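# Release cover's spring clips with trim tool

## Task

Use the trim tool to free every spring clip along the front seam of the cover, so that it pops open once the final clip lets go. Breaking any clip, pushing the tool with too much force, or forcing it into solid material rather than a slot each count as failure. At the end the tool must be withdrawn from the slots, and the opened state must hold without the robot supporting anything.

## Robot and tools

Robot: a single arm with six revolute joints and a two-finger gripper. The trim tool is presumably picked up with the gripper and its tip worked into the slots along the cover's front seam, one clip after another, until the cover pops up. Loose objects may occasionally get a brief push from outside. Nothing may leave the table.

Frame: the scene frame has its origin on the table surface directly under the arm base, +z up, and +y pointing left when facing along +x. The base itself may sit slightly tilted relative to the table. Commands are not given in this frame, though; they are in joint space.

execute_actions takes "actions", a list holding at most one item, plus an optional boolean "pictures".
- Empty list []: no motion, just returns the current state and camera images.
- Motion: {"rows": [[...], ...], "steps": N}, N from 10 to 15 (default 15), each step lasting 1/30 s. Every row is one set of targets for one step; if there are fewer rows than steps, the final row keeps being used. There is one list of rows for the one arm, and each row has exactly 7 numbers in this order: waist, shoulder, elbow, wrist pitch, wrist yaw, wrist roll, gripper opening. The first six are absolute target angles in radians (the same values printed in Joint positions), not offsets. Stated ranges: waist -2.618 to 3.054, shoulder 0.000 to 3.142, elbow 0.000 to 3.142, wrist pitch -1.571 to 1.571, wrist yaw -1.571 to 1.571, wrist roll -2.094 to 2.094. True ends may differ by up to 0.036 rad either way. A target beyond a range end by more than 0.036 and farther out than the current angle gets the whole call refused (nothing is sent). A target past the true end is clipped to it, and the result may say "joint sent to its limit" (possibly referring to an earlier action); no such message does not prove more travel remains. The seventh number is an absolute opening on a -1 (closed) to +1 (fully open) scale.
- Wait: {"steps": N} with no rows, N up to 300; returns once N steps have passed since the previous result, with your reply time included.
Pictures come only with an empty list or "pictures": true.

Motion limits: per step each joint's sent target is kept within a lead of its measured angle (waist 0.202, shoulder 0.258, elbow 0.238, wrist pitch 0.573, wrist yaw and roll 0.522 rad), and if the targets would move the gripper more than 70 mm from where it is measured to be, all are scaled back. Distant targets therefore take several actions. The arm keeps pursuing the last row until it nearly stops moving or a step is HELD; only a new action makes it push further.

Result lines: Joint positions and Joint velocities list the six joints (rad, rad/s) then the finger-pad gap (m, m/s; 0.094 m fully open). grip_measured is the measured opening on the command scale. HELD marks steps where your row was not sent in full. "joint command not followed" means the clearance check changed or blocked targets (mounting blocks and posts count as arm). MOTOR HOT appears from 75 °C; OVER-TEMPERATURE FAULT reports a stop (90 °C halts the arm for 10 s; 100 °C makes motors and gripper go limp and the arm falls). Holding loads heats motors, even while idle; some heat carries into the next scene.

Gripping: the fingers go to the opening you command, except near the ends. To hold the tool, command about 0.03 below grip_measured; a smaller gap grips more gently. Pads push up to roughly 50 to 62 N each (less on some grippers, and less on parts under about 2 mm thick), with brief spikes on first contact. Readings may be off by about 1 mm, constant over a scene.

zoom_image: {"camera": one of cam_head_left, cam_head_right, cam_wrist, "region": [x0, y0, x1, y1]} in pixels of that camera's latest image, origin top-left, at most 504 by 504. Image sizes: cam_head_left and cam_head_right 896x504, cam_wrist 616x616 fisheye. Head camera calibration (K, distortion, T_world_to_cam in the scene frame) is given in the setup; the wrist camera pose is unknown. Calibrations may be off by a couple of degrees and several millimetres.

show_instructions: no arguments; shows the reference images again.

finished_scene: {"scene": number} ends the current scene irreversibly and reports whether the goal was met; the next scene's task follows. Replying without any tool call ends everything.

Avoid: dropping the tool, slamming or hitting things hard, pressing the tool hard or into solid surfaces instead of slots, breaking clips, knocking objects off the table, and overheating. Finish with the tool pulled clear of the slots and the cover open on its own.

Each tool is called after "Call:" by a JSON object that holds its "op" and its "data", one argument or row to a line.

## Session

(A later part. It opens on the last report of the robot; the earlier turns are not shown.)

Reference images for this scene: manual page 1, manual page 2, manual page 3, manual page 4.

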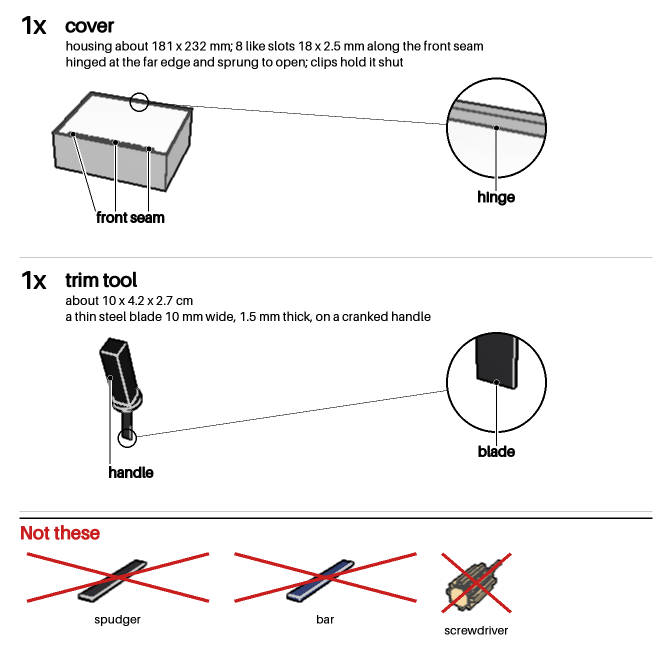

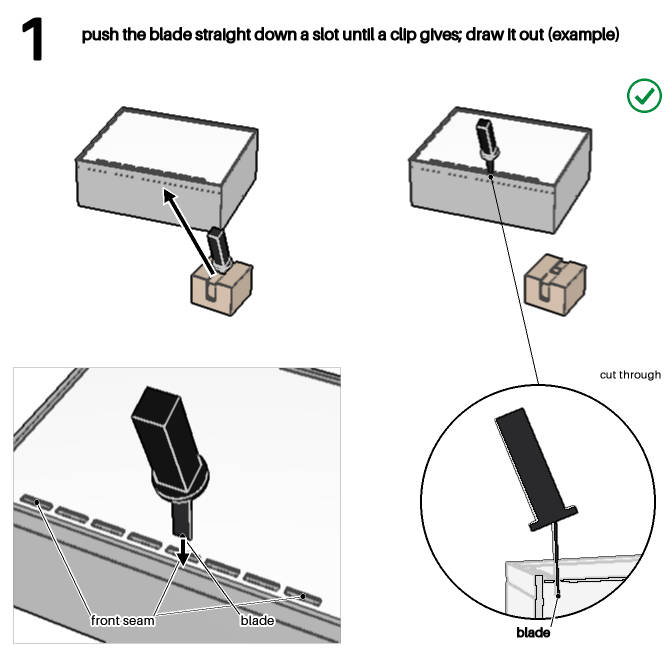

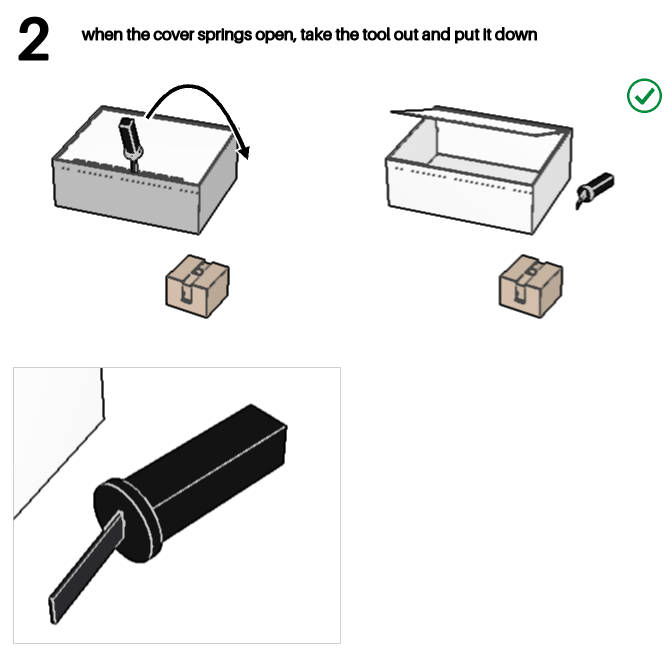

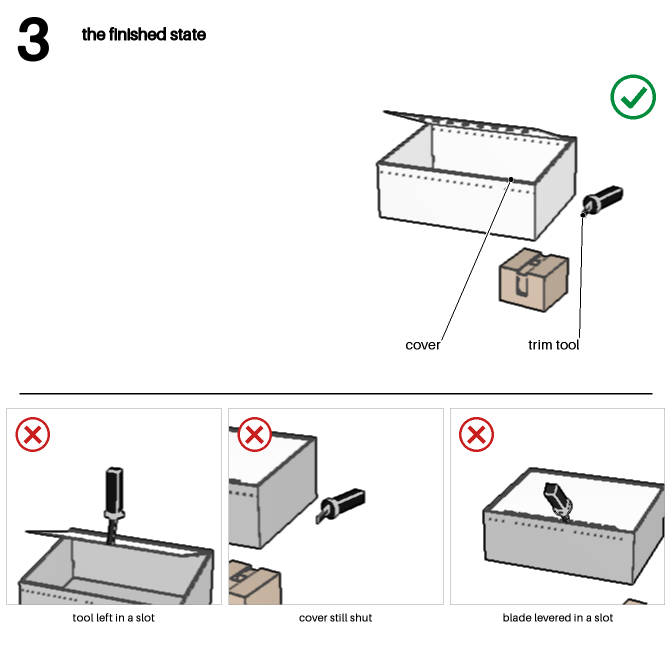

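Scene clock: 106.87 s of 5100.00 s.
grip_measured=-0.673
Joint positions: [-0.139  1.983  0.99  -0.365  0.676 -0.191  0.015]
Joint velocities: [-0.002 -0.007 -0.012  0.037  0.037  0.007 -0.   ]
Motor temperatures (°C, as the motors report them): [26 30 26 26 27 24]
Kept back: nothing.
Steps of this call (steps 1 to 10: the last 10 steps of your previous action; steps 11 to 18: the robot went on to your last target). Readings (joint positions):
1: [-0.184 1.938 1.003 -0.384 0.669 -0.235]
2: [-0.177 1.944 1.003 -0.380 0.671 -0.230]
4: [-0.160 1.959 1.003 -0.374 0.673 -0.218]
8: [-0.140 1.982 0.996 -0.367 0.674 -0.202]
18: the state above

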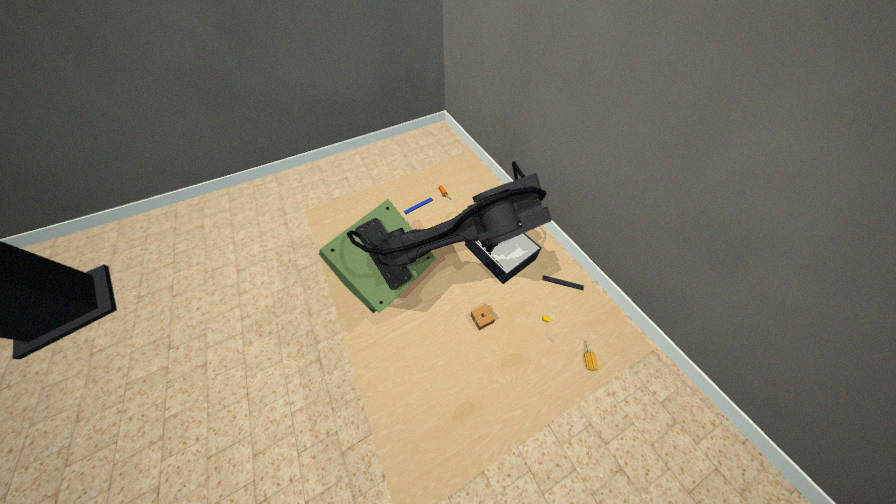

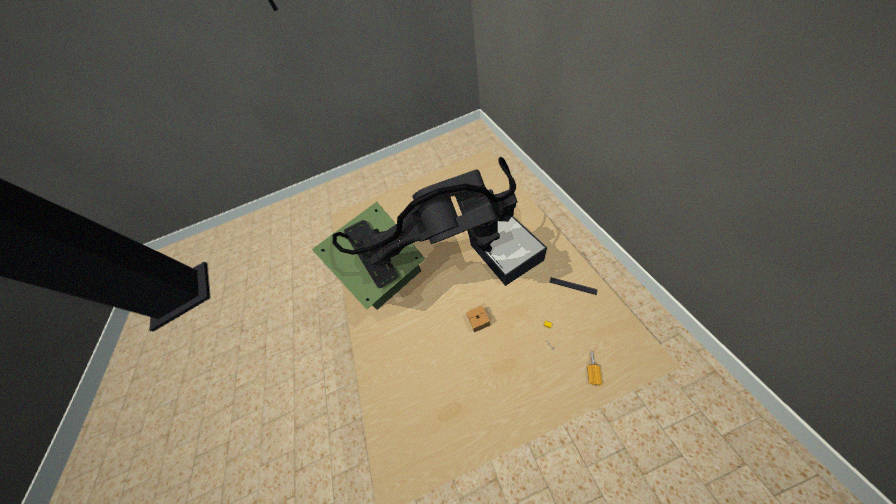

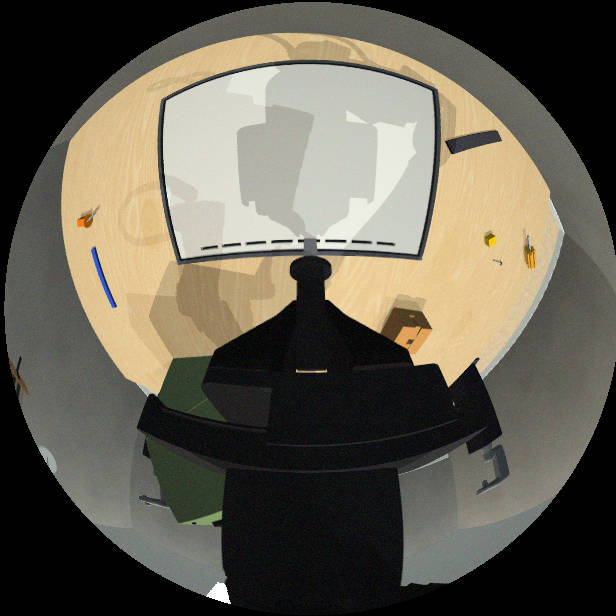

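Call:
{"op": "execute_actions", "data": {
  "actions": [
    {"rows":[[-0.15,1.99,0.99,-0.36,0.676,-0.191,-0.71],[-0.153,2.005,0.99,-0.355,0.676,-0.191,-0.71],[-0.153,2.011,0.99,-0.352,0.676,-0.191,-0.71],[-0.152,2.009,0.99,-0.352,0.676,-0.191,-0.71],[-0.151,2.006,0.99,-0.355,0.676,-0.191,-0.71],[-0.151,2.005,0.99,-0.358,0.676,-0.191,-0.71]],"steps":11}
  ]
}}

Call:
{"op": "execute_actions", "data": {
  "actions": [
    {"steps":15}
  ],
  "pictures": true
}}

Call:
{"op": "zoom_image", "data": {
  "camera": "cam_wrist",
  "region": [260, 205, 360, 265]
}}

Scene clock: 107.87 s of 5100.00 s.
grip_measured=-0.673
Joint positions: [-0.14   1.983  0.99  -0.364  0.677 -0.19   0.015]
Joint velocities: [-0.017 -0.002 -0.002  0.081 -0.022  0.007 -0.   ]
Motor temperatures (°C, as the motors report them): [26 30 26 26 27 24]
Steps of this call (steps 1 to 15: the robot went on to your last target; steps 16 to 29: nothing new was sent; step 30: the first step of this action). Readings (joint positions):
30: the state above

Scene clock: 108.37 s of 5100.00 s.
grip_measured=-0.673
Joint positions: [-0.144  1.983  0.99  -0.364  0.676 -0.19   0.015]
Joint velocities: [-0.002 -0.002  0.022 -0.051 -0.051  0.007  0.   ]
Motor temperatures (°C, as the motors report them): [26 30 26 26 27 24]
Kept back: nothing.
Steps of this call (steps 1 to 10: the last 10 steps of your previous action; steps 11 to 15: the robot went on to your last target). Readings (joint positions):
1: [-0.142 1.983 0.990 -0.364 0.677 -0.190]
2: [-0.144 1.983 0.990 -0.364 0.676 -0.190]
4: [-0.144 1.983 0.990 -0.364 0.676 -0.190]
8: [-0.144 1.983 0.990 -0.364 0.676 -0.190]
15: the state above
The arm was judged still, so your last target was given up. Only a new action makes it travel on or press farther. Fingers that are still opening or closing keep moving.

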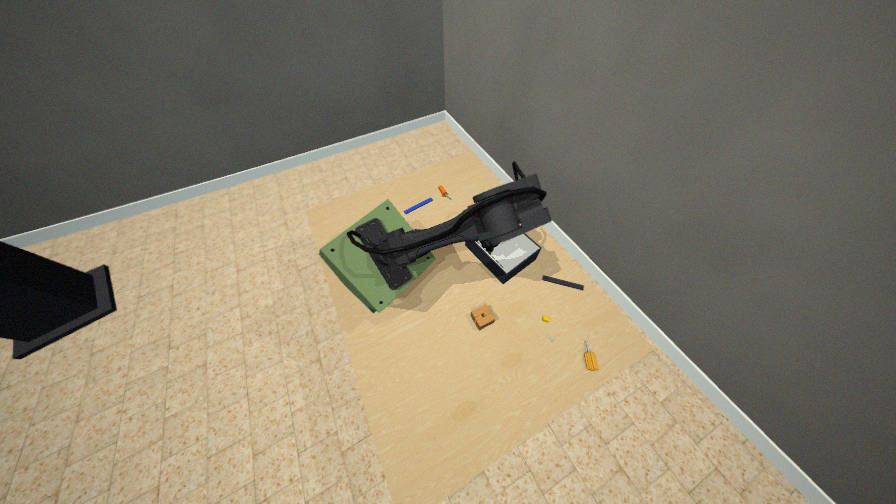

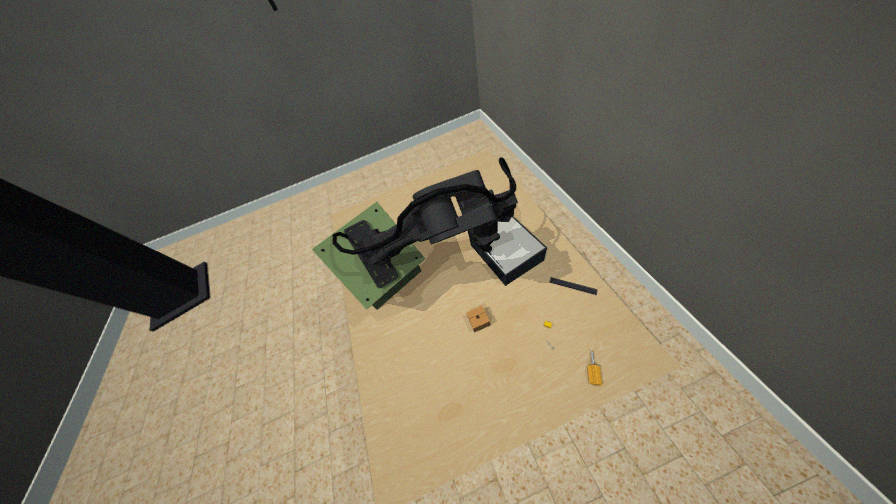

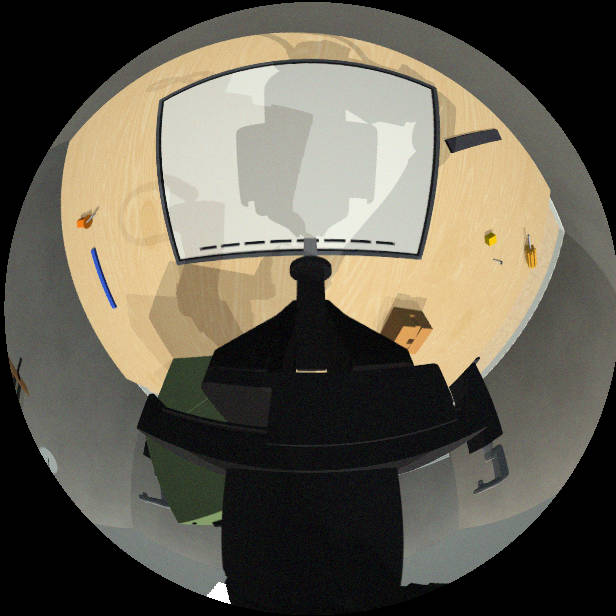

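Region (260, 205, 360, 265) of cam_wrist's 616x616 image, scaled by 5.040, with more detail than that image has; it fills the top 302 rows of this view, and the rest is white.

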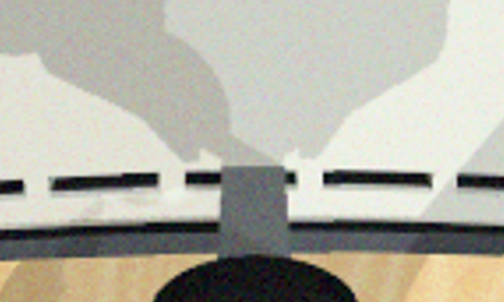

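Call:
{"op": "execute_actions", "data": {
  "actions": [
    {"rows":[[-0.154,2.0,0.99,-0.364,0.676,-0.191,-0.71],[-0.156,2.014,0.99,-0.364,0.676,-0.191,-0.71],[-0.156,2.015,0.99,-0.364,0.676,-0.191,-0.71],[-0.155,2.015,0.99,-0.364,0.676,-0.191,-0.71],[-0.154,2.012,0.99,-0.364,0.676,-0.191,-0.71],[-0.154,2.01,0.99,-0.364,0.676,-0.191,-0.71]],"steps":12}
  ]
}}

Call:
{"op": "execute_actions", "data": {
  "actions": [
    {"steps":15}
  ],
  "pictures": true
}}

Call:
{"op": "zoom_image", "data": {
  "camera": "cam_wrist",
  "region": [260, 205, 360, 265]
}}

Scene clock: 109.00 s of 5100.00 s.
grip_measured=-0.673
Joint positions: [-0.144  1.983  0.99  -0.364  0.676 -0.19   0.015]
Joint velocities: [-0.007  0.002 -0.017 -0.051  0.022  0.007 -0.001]
Motor temperatures (°C, as the motors report them): [26 30 26 26 27 24]
Steps of this call (steps 1 to 17: nothing new was sent; steps 18 to 19: the first 2 steps of this action). Readings (joint positions):
18: [-0.144 1.983 0.990 -0.364 0.676 -0.190]
19: the state above

Scene clock: 109.50 s of 5100.00 s.
grip_measured=-0.673
Joint positions: [-0.144  1.983  0.99  -0.364  0.676 -0.19   0.015]
Joint velocities: [ 0.002 -0.002 -0.007  0.066  0.007  0.051  0.   ]
Motor temperatures (°C, as the motors report them): [26 30 26 26 27 24]
Kept back: nothing.
Steps of this call (steps 1 to 10: the last 10 steps of your previous action; steps 11 to 15: the robot went on to your last target). Readings (joint positions):
1: [-0.144 1.983 0.990 -0.364 0.676 -0.190]
2: [-0.144 1.983 0.990 -0.364 0.676 -0.190]
4: [-0.144 1.983 0.990 -0.364 0.676 -0.190]
8: [-0.144 1.983 0.990 -0.364 0.676 -0.190]
15: the state above
The arm was judged still, so your last target was given up. Only a new action makes it travel on or press farther. Fingers that are still opening or closing keep moving.

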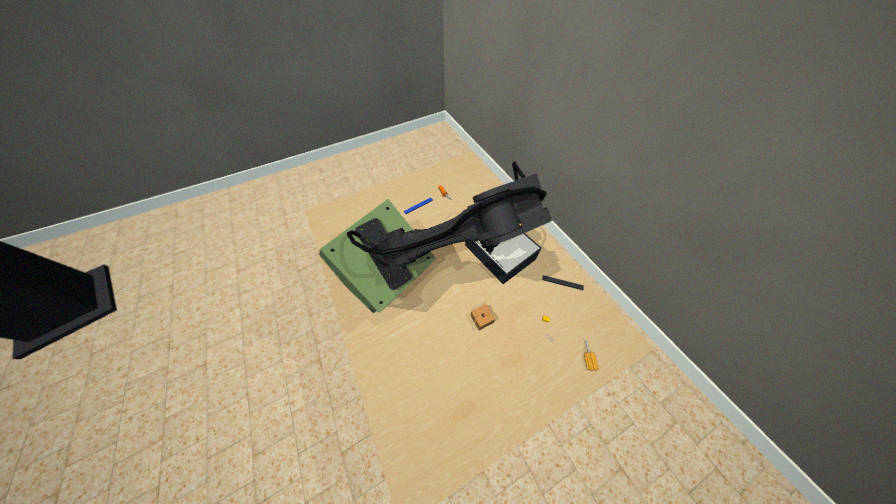

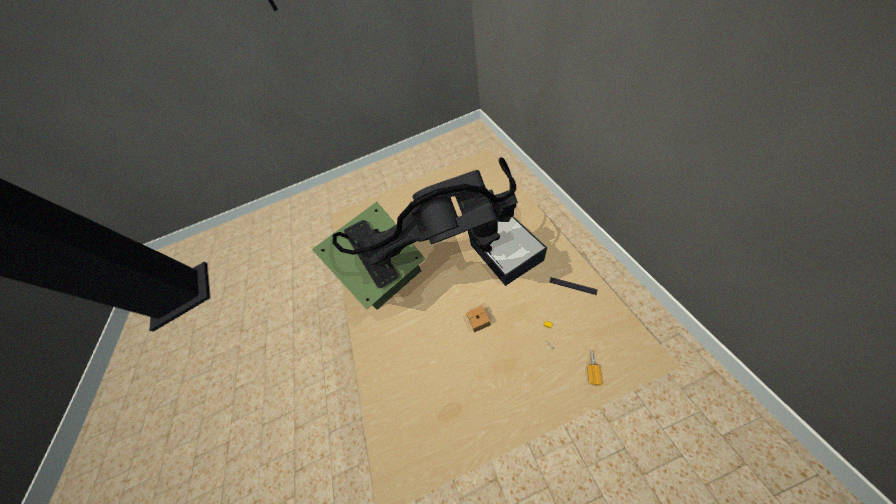

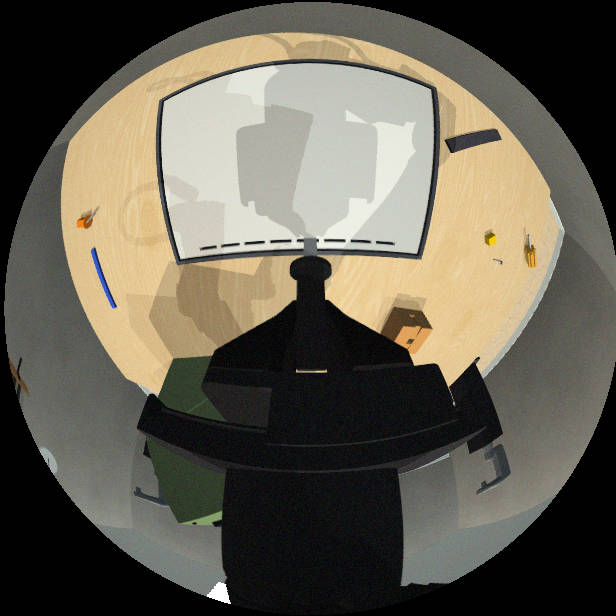

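Region (260, 205, 360, 265) of cam_wrist's 616x616 image, scaled by 5.040, with more detail than that image has; it fills the top 302 rows of this view, and the rest is white.

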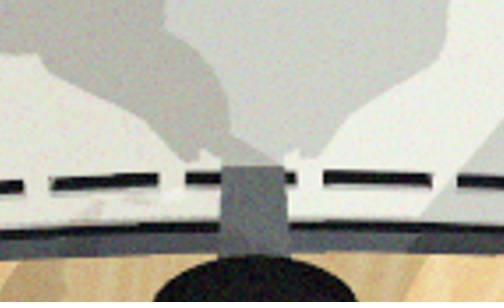

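Call:
{"op": "execute_actions", "data": {
  "actions": [
    {"rows":[[-0.144,1.953,0.99,-0.38,0.676,-0.191,-0.71],[-0.144,1.953,0.99,-0.386,0.676,-0.191,-0.71],[-0.144,1.954,0.99,-0.387,0.676,-0.191,-0.71],[-0.144,1.956,0.99,-0.387,0.676,-0.191,-0.71],[-0.144,1.957,0.99,-0.386,0.676,-0.191,-0.71],[-0.144,1.957,0.99,-0.385,0.676,-0.191,-0.71]],"steps":12}
  ]
}}

Call:
{"op": "execute_actions", "data": {
  "actions": [
    {"steps":15}
  ],
  "pictures": true
}}

Call:
{"op": "zoom_image", "data": {
  "camera": "cam_wrist",
  "region": [260, 205, 360, 265]
}}

Scene clock: 110.43 s of 5100.00 s.
grip_measured=-0.673
Joint positions: [-0.144  1.979  0.99  -0.366  0.675 -0.19   0.015]
Joint velocities: [-0.037 -0.071 -0.007 -0.007 -0.066 -0.066  0.001]
Motor temperatures (°C, as the motors report them): [26 30 26 26 27 24]
Steps of this call (steps 1 to 26: nothing new was sent; steps 27 to 28: the first 2 steps of this action). Readings (joint positions):
27: [-0.144 1.981 0.990 -0.365 0.675 -0.190]
28: the state above

Scene clock: 110.93 s of 5100.00 s.
grip_measured=-0.673
Joint positions: [-0.144  1.973  0.99  -0.368  0.675 -0.19   0.015]
Joint velocities: [ 0.002 -0.002 -0.002 -0.007 -0.051 -0.022 -0.   ]
Motor temperatures (°C, as the motors report them): [26 30 26 26 27 24]
Kept back: nothing.
Steps of this call (steps 1 to 10: the last 10 steps of your previous action; steps 11 to 15: the robot went on to your last target). Readings (joint positions):
1: [-0.144 1.976 0.990 -0.367 0.675 -0.190]
2: [-0.144 1.975 0.990 -0.367 0.675 -0.190]
4: [-0.144 1.973 0.990 -0.367 0.675 -0.190]
8: [-0.144 1.973 0.990 -0.368 0.675 -0.190]
15: the state above
The arm was judged still, so your last target was given up. Only a new action makes it travel on or press farther. Fingers that are still opening or closing keep moving.

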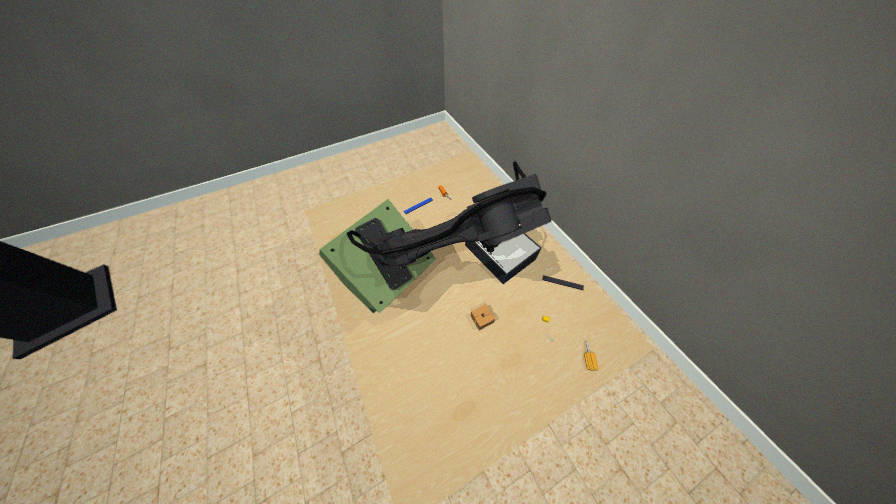

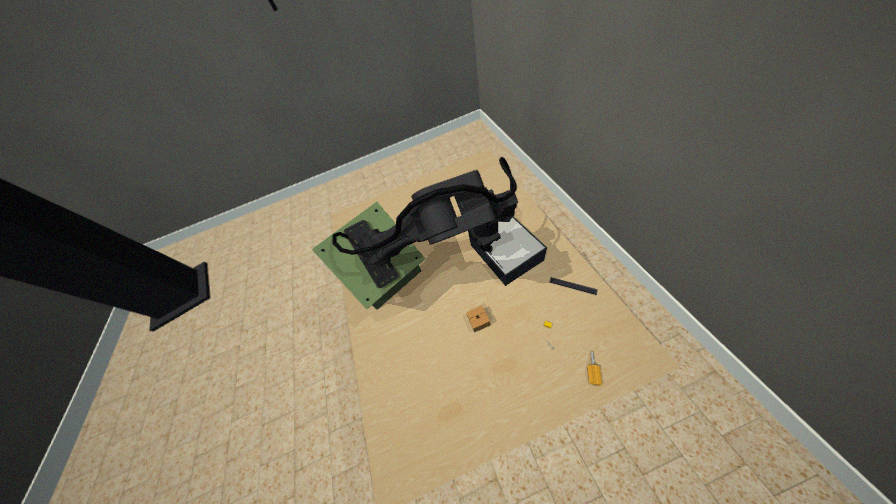

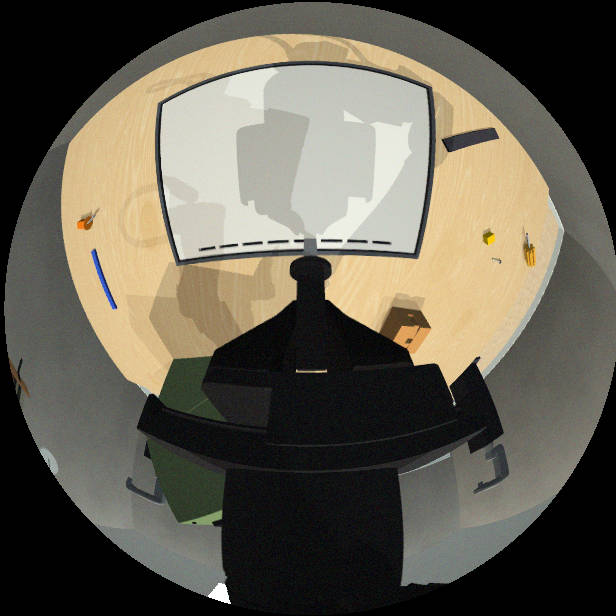

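Region (260, 205, 360, 265) of cam_wrist's 616x616 image, scaled by 5.040, with more detail than that image has; it fills the top 302 rows of this view, and the rest is white.

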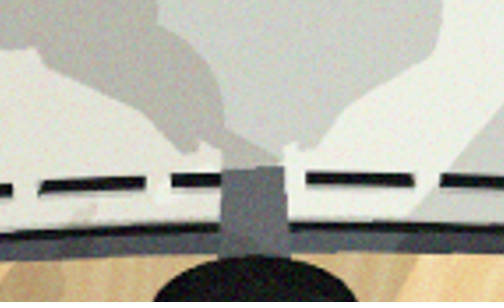

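Call:
{"op": "execute_actions", "data": {
  "actions": [
    {"rows":[[-0.144,1.986,0.99,-0.368,0.676,-0.191,-0.71],[-0.144,2.0,0.99,-0.368,0.676,-0.191,-0.71],[-0.144,2.003,0.99,-0.368,0.676,-0.191,-0.71],[-0.144,2.004,0.99,-0.368,0.676,-0.191,-0.71]],"steps":12}
  ]
}}

Call:
{"op": "execute_actions", "data": {
  "actions": [
    {"steps":15}
  ],
  "pictures": true
}}

Call:
{"op": "zoom_image", "data": {
  "camera": "cam_wrist",
  "region": [260, 205, 360, 265]
}}

Scene clock: 111.57 s of 5100.00 s.
grip_measured=-0.673
Joint positions: [-0.144  1.975  0.99  -0.368  0.675 -0.19   0.015]
Joint velocities: [-0.002  0.027 -0.002 -0.007 -0.066 -0.022  0.   ]
Motor temperatures (°C, as the motors report them): [26 30 26 26 27 24]
Steps of this call (steps 1 to 17: nothing new was sent; steps 18 to 19: the first 2 steps of this action). Readings (joint positions):
18: [-0.144 1.973 0.990 -0.368 0.675 -0.190]
19: the state above

Scene clock: 112.07 s of 5100.00 s.
grip_measured=-0.673
Joint positions: [-0.144  1.989  0.99  -0.367  0.675 -0.19   0.015]
Joint velocities: [-0.012  0.007 -0.002 -0.022 -0.095  0.081 -0.   ]
Motor temperatures (°C, as the motors report them): [26 30 26 26 27 24]
Kept back: nothing.
Steps of this call (steps 1 to 10: the last 10 steps of your previous action; steps 11 to 15: the robot went on to your last target). Readings (joint positions):
1: [-0.144 1.976 0.990 -0.368 0.675 -0.190]
2: [-0.144 1.980 0.990 -0.368 0.675 -0.190]
4: [-0.144 1.986 0.990 -0.368 0.675 -0.190]
8: [-0.144 1.989 0.990 -0.367 0.675 -0.190]
15: the state above

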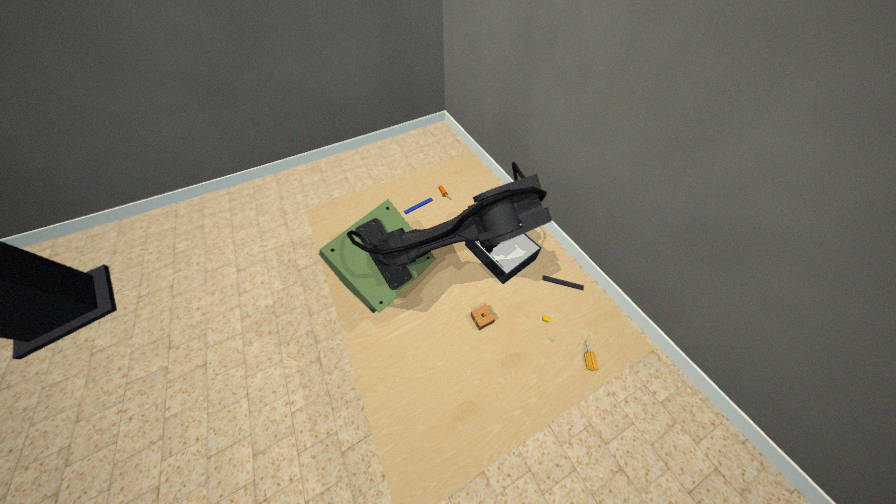

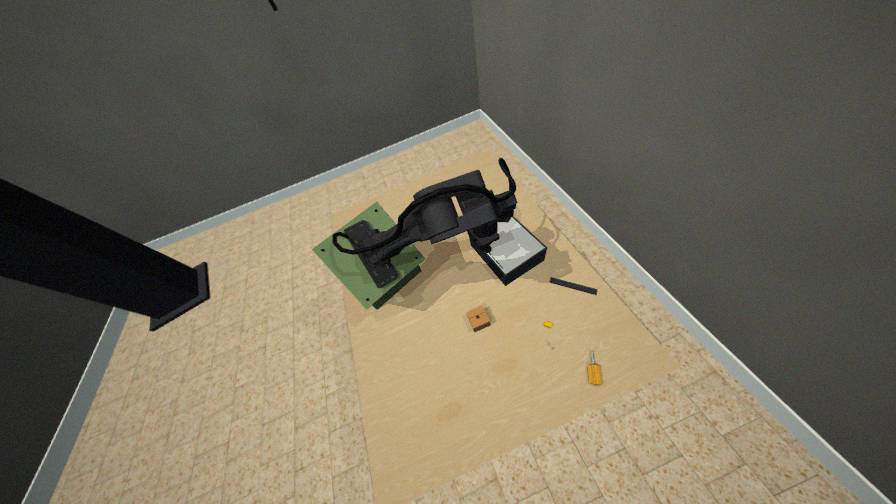

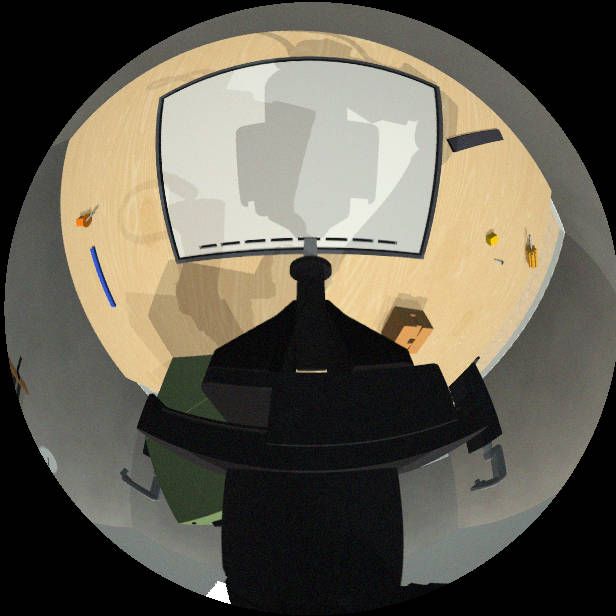

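Region (260, 205, 360, 265) of cam_wrist's 616x616 image, scaled by 5.040, with more detail than that image has; it fills the top 302 rows of this view, and the rest is white.

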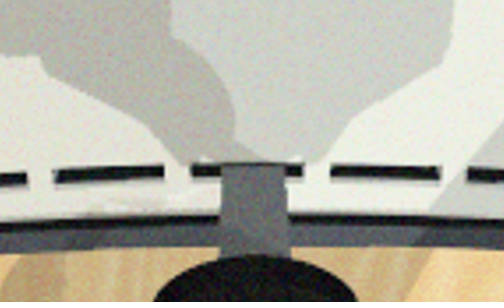

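Call:
{"op": "execute_actions", "data": {
  "actions": [
    {"rows":[[-0.144,2.002,0.99,-0.351,0.676,-0.191,-0.71],[-0.146,2.012,0.99,-0.342,0.676,-0.191,-0.71],[-0.148,2.016,0.99,-0.34,0.676,-0.191,-0.71],[-0.15,2.016,0.99,-0.339,0.676,-0.191,-0.71],[-0.152,2.017,0.99,-0.338,0.676,-0.191,-0.71],[-0.154,2.018,0.99,-0.336,0.676,-0.191,-0.71],[-0.155,2.02,0.99,-0.334,0.676,-0.191,-0.71],[-0.156,2.022,0.99,-0.332,0.676,-0.191,-0.71],[-0.156,2.024,0.99,-0.33,0.676,-0.191,-0.71],[-0.157,2.026,0.99,-0.328,0.676,-0.191,-0.71],[-0.157,2.028,0.99,-0.326,0.676,-0.191,-0.71],[-0.157,2.03,0.99,-0.324,0.676,-0.191,-0.71]],"steps":15}
  ]
}}

Call:
{"op": "execute_actions", "data": {
  "actions": [
    {"steps":15}
  ]
}}

Scene clock: 112.77 s of 5100.00 s.
grip_measured=-0.673
Joint positions: [-0.144  1.995  0.99  -0.359  0.675 -0.19   0.015]
Joint velocities: [-0.037  0.081  0.012  0.066 -0.022  0.081 -0.001]
Motor temperatures (°C, as the motors report them): [26 30 26 26 27 24]
Steps of this call (steps 1 to 15: the robot went on to your last target; step 16: nothing new was sent; steps 17 to 21: the first 5 steps of this action). Readings (joint positions):
17: [-0.144 1.989 0.990 -0.366 0.675 -0.190]
18: [-0.144 1.989 0.990 -0.364 0.675 -0.190]
20: [-0.144 1.992 0.990 -0.361 0.675 -0.190]
21: the state above

Scene clock: 113.27 s of 5100.00 s.
grip_measured=-0.673
Joint positions: [-0.153  2.012  0.99  -0.333  0.675 -0.19   0.015]
Joint velocities: [-0.002  0.012  0.012 -0.037  0.007  0.022 -0.001]
Motor temperatures (°C, as the motors report them): [26 30 26 26 27 24]
Kept back: nothing.
Steps of this call (steps 1 to 10: the last 10 steps of your previous action; steps 11 to 15: the robot went on to your last target). Readings (joint positions):
1: [-0.145 1.997 0.990 -0.356 0.675 -0.190]
2: [-0.147 2.000 0.990 -0.353 0.675 -0.190]
4: [-0.149 2.003 0.990 -0.347 0.675 -0.190]
8: [-0.153 2.009 0.990 -0.337 0.675 -0.190]
15: the state above

Call:
{"op": "execute_actions", "data": {
  "actions": [
    {"rows":[[-0.148,1.99,0.99,-0.352,0.676,-0.191,-0.71],[-0.144,1.98,0.99,-0.36,0.676,-0.191,-0.71],[-0.141,1.977,0.99,-0.364,0.676,-0.191,-0.71],[-0.138,1.974,0.99,-0.368,0.676,-0.191,-0.71],[-0.135,1.971,0.99,-0.372,0.676,-0.191,-0.71],[-0.133,1.968,0.99,-0.376,0.676,-0.191,-0.71],[-0.131,1.965,0.99,-0.38,0.676,-0.191,-0.71],[-0.129,1.962,0.99,-0.383,0.676,-0.191,-0.71],[-0.128,1.959,0.99,-0.386,0.676,-0.191,-0.71],[-0.127,1.956,0.99,-0.388,0.676,-0.191,-0.71],[-0.127,1.954,0.99,-0.39,0.676,-0.191,-0.71]],"steps":15}
  ]
}}

Call:
{"op": "execute_actions", "data": {
  "actions": [
    {"steps":12}
  ],
  "pictures": true
}}

Scene clock: 115.10 s of 5100.00 s.
grip_measured=-0.673
Joint positions: [-0.153  1.999  0.99  -0.342  0.675 -0.19   0.015]
Joint velocities: [ 0.002 -0.154 -0.027 -0.125 -0.051 -0.066 -0.   ]
Motor temperatures (°C, as the motors report them): [26 30 26 26 27 24]
Steps of this call (steps 1 to 15: the robot went on to your last target; steps 16 to 50: nothing new was sent; steps 51 to 55: the first 5 steps of this action). Readings (joint positions):
51: [-0.153 2.012 0.990 -0.333 0.675 -0.190]
52: [-0.153 2.011 0.990 -0.334 0.675 -0.190]
54: [-0.153 2.004 0.990 -0.339 0.675 -0.190]
55: the state above

Scene clock: 115.50 s of 5100.00 s.
grip_measured=-0.673
Joint positions: [-0.147  1.973  0.99  -0.37   0.674 -0.19   0.015]
Joint velocities: [-0.002  0.007  0.007 -0.022 -0.11   0.022  0.   ]
Motor temperatures (°C, as the motors report them): [26 30 26 26 27 24]
Kept back: nothing.
Steps of this call (steps 1 to 10: the last 10 steps of your previous action; steps 11 to 12: the robot went on to your last target). Readings (joint positions):
1: [-0.153 1.994 0.990 -0.346 0.675 -0.190]
2: [-0.153 1.990 0.990 -0.351 0.675 -0.190]
4: [-0.151 1.984 0.990 -0.359 0.674 -0.190]
8: [-0.147 1.975 0.990 -0.369 0.674 -0.190]
12: the state above

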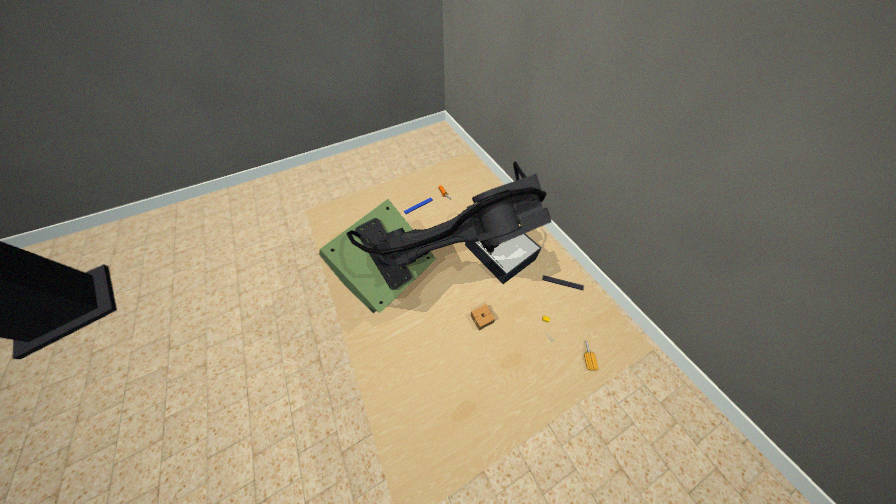

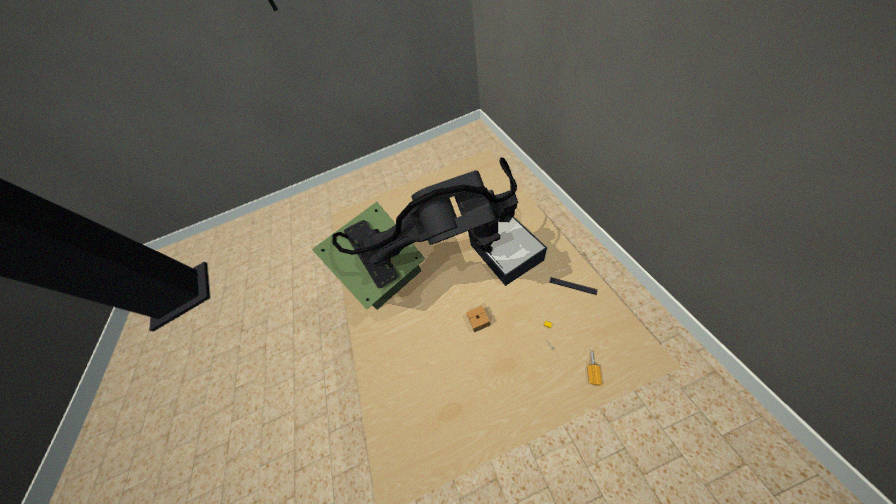

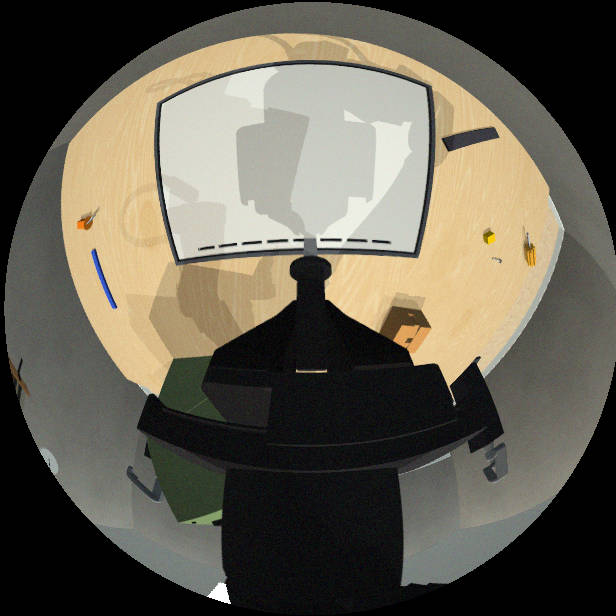

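Call:
{"op": "execute_actions", "data": {
  "actions": [
    {"rows":[[-0.128,1.973,0.99,-0.36,0.68,-0.175,-0.71],[-0.121,1.978,0.99,-0.358,0.682,-0.168,-0.71],[-0.114,1.985,0.99,-0.356,0.684,-0.161,-0.71],[-0.107,1.992,0.99,-0.354,0.686,-0.154,-0.71],[-0.1,1.999,0.99,-0.352,0.688,-0.147,-0.71],[-0.093,2.006,0.99,-0.351,0.69,-0.14,-0.71],[-0.086,2.013,0.99,-0.35,0.691,-0.133,-0.71],[-0.08,2.019,0.99,-0.349,0.692,-0.126,-0.71],[-0.076,2.024,0.99,-0.348,0.693,-0.119,-0.71],[-0.073,2.028,0.99,-0.347,0.694,-0.113,-0.71]],"steps":15}
  ]
}}

Call:
{"op": "execute_actions", "data": {
  "actions": [
    {"steps":18}
  ],
  "pictures": true
}}

Call:
{"op": "zoom_image", "data": {
  "camera": "cam_wrist",
  "region": [260, 205, 360, 265]
}}

Scene clock: 116.33 s of 5100.00 s.
grip_measured=-0.673
Joint positions: [-0.137  1.973  0.99  -0.372  0.677 -0.175  0.015]
Joint velocities: [ 0.154  0.022 -0.007  0.095 -0.037  0.125 -0.   ]
Motor temperatures (°C, as the motors report them): [26 30 26 26 27 24]
Steps of this call (steps 1 to 20: the robot went on to your last target; steps 21 to 25: the first 5 steps of this action). Readings (joint positions):
21: [-0.147 1.973 0.990 -0.372 0.674 -0.189]
22: [-0.146 1.973 0.990 -0.372 0.674 -0.187]
24: [-0.142 1.973 0.990 -0.372 0.675 -0.180]
25: the state above

Scene clock: 116.93 s of 5100.00 s.
grip_measured=-0.673
Joint positions: [-0.088  2.017  0.99  -0.363  0.683 -0.123  0.015]
Joint velocities: [-0.002  0.002  0.002 -0.037  0.022 -0.037 -0.   ]
Motor temperatures (°C, as the motors report them): [26 30 26 26 27 24]
Kept back: nothing.
Steps of this call (steps 1 to 10: the last 10 steps of your previous action; steps 11 to 18: the robot went on to your last target). Readings (joint positions):
1: [-0.130 1.976 0.990 -0.370 0.678 -0.170]
2: [-0.122 1.981 0.990 -0.368 0.679 -0.165]
4: [-0.106 1.994 0.990 -0.366 0.680 -0.153]
8: [-0.088 2.016 0.990 -0.365 0.680 -0.135]
18: the state above

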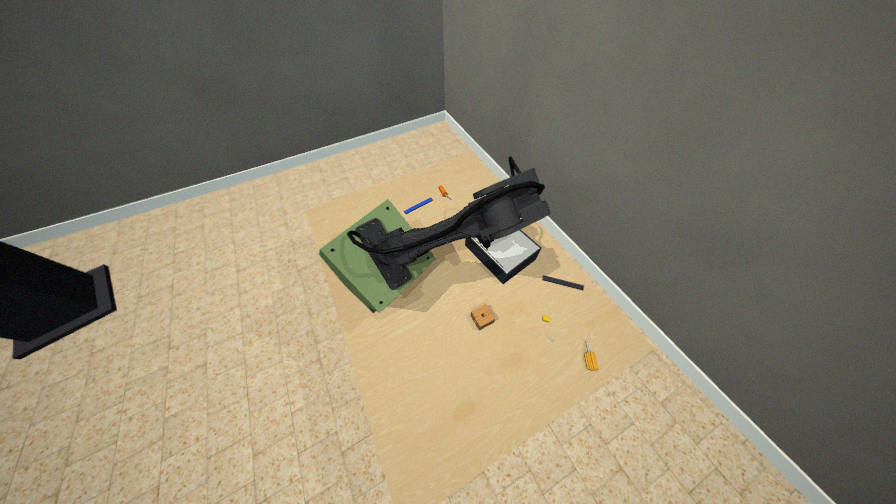

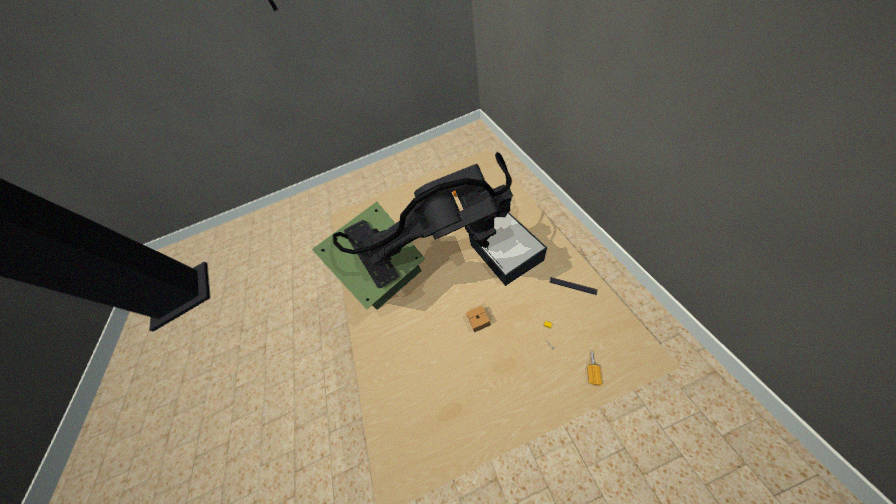

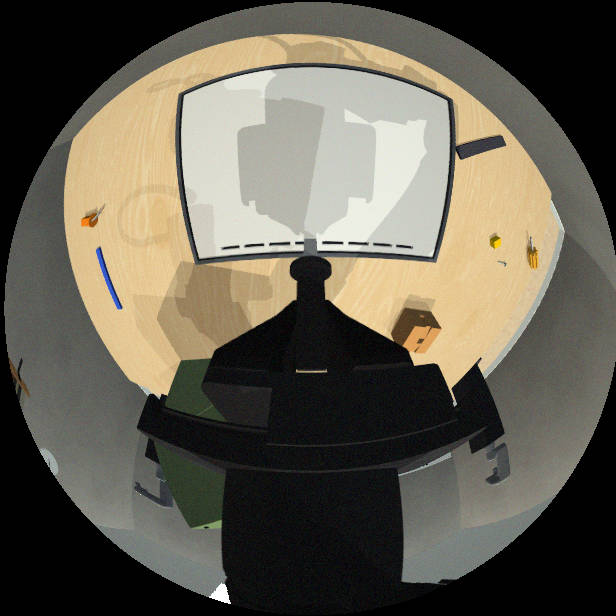

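Region (260, 205, 360, 265) of cam_wrist's 616x616 image, scaled by 5.040, with more detail than that image has; it fills the top 302 rows of this view, and the rest is white.

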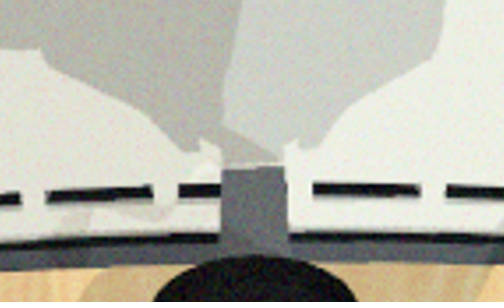

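Call:
{"op": "execute_actions", "data": {
  "actions": [
    {"rows":[[-0.088,2.03,0.99,-0.363,0.683,-0.123,-0.71],[-0.088,2.044,0.99,-0.363,0.683,-0.123,-0.71],[-0.088,2.047,0.99,-0.363,0.683,-0.123,-0.71],[-0.088,2.046,0.99,-0.363,0.683,-0.123,-0.71],[-0.088,2.045,0.99,-0.363,0.683,-0.123,-0.71]],"steps":12}
  ]
}}

Call:
{"op": "execute_actions", "data": {
  "actions": [
    {"steps":15}
  ],
  "pictures": true
}}

Call:
{"op": "zoom_image", "data": {
  "camera": "cam_wrist",
  "region": [260, 205, 360, 265]
}}

Scene clock: 117.47 s of 5100.00 s.
grip_measured=-0.673
Joint positions: [-0.088  2.018  0.99  -0.363  0.683 -0.122  0.015]
Joint velocities: [ 0.002  0.037  0.012 -0.007 -0.066 -0.022 -0.   ]
Motor temperatures (°C, as the motors report them): [26 30 26 26 27 24]
Steps of this call (steps 1 to 14: the robot went on to your last target; steps 15 to 16: the first 2 steps of this action). Readings (joint positions):
15: [-0.088 2.017 0.990 -0.363 0.683 -0.122]
16: the state above

Scene clock: 117.97 s of 5100.00 s.
grip_measured=-0.673
Joint positions: [-0.088  2.027  0.99  -0.363  0.684 -0.122  0.015]
Joint velocities: [-0.002  0.002  0.002 -0.007 -0.037 -0.051 -0.001]
Motor temperatures (°C, as the motors report them): [26 30 26 26 27 24]
Kept back: nothing.
Steps of this call (steps 1 to 10: the last 10 steps of your previous action; steps 11 to 15: the robot went on to your last target). Readings (joint positions):
1: [-0.088 2.020 0.990 -0.363 0.683 -0.122]
2: [-0.088 2.023 0.990 -0.363 0.683 -0.122]
4: [-0.088 2.027 0.990 -0.363 0.684 -0.122]
8: [-0.088 2.027 0.990 -0.363 0.684 -0.122]
15: the state above
The arm was judged still, so your last target was given up. Only a new action makes it travel on or press farther. Fingers that are still opening or closing keep moving.

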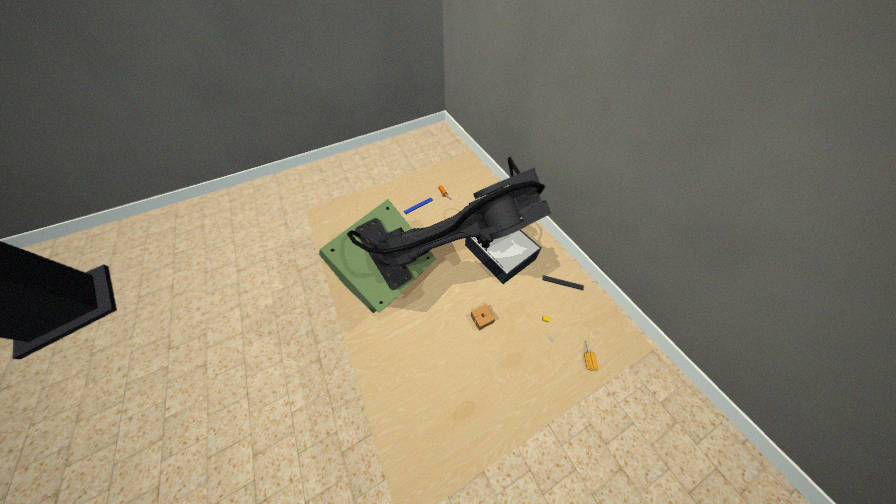

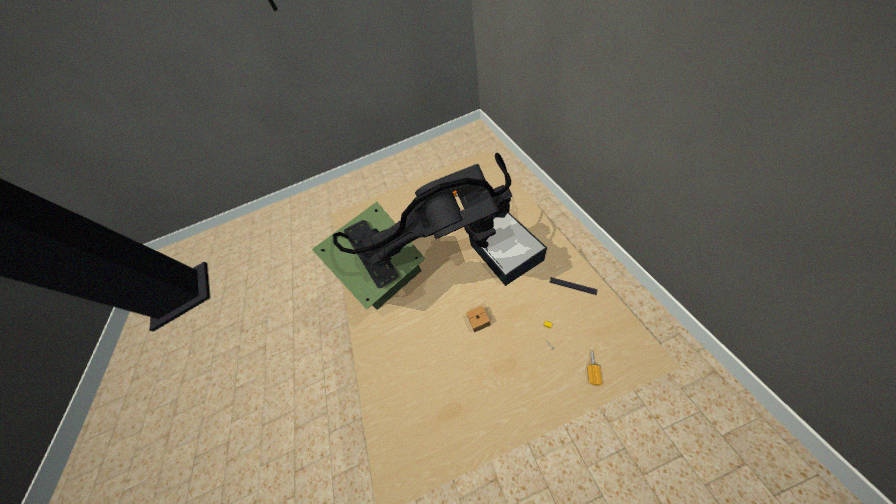

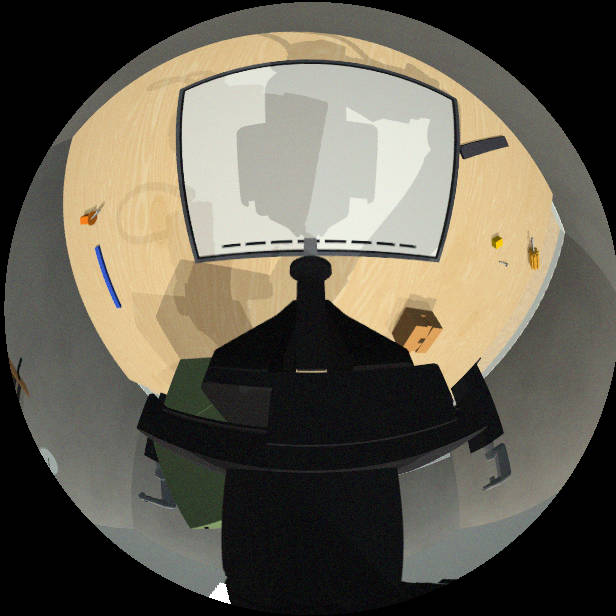

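Region (260, 205, 360, 265) of cam_wrist's 616x616 image, scaled by 5.040, with more detail than that image has; it fills the top 302 rows of this view, and the rest is white.

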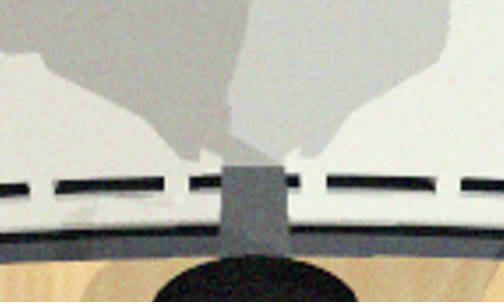

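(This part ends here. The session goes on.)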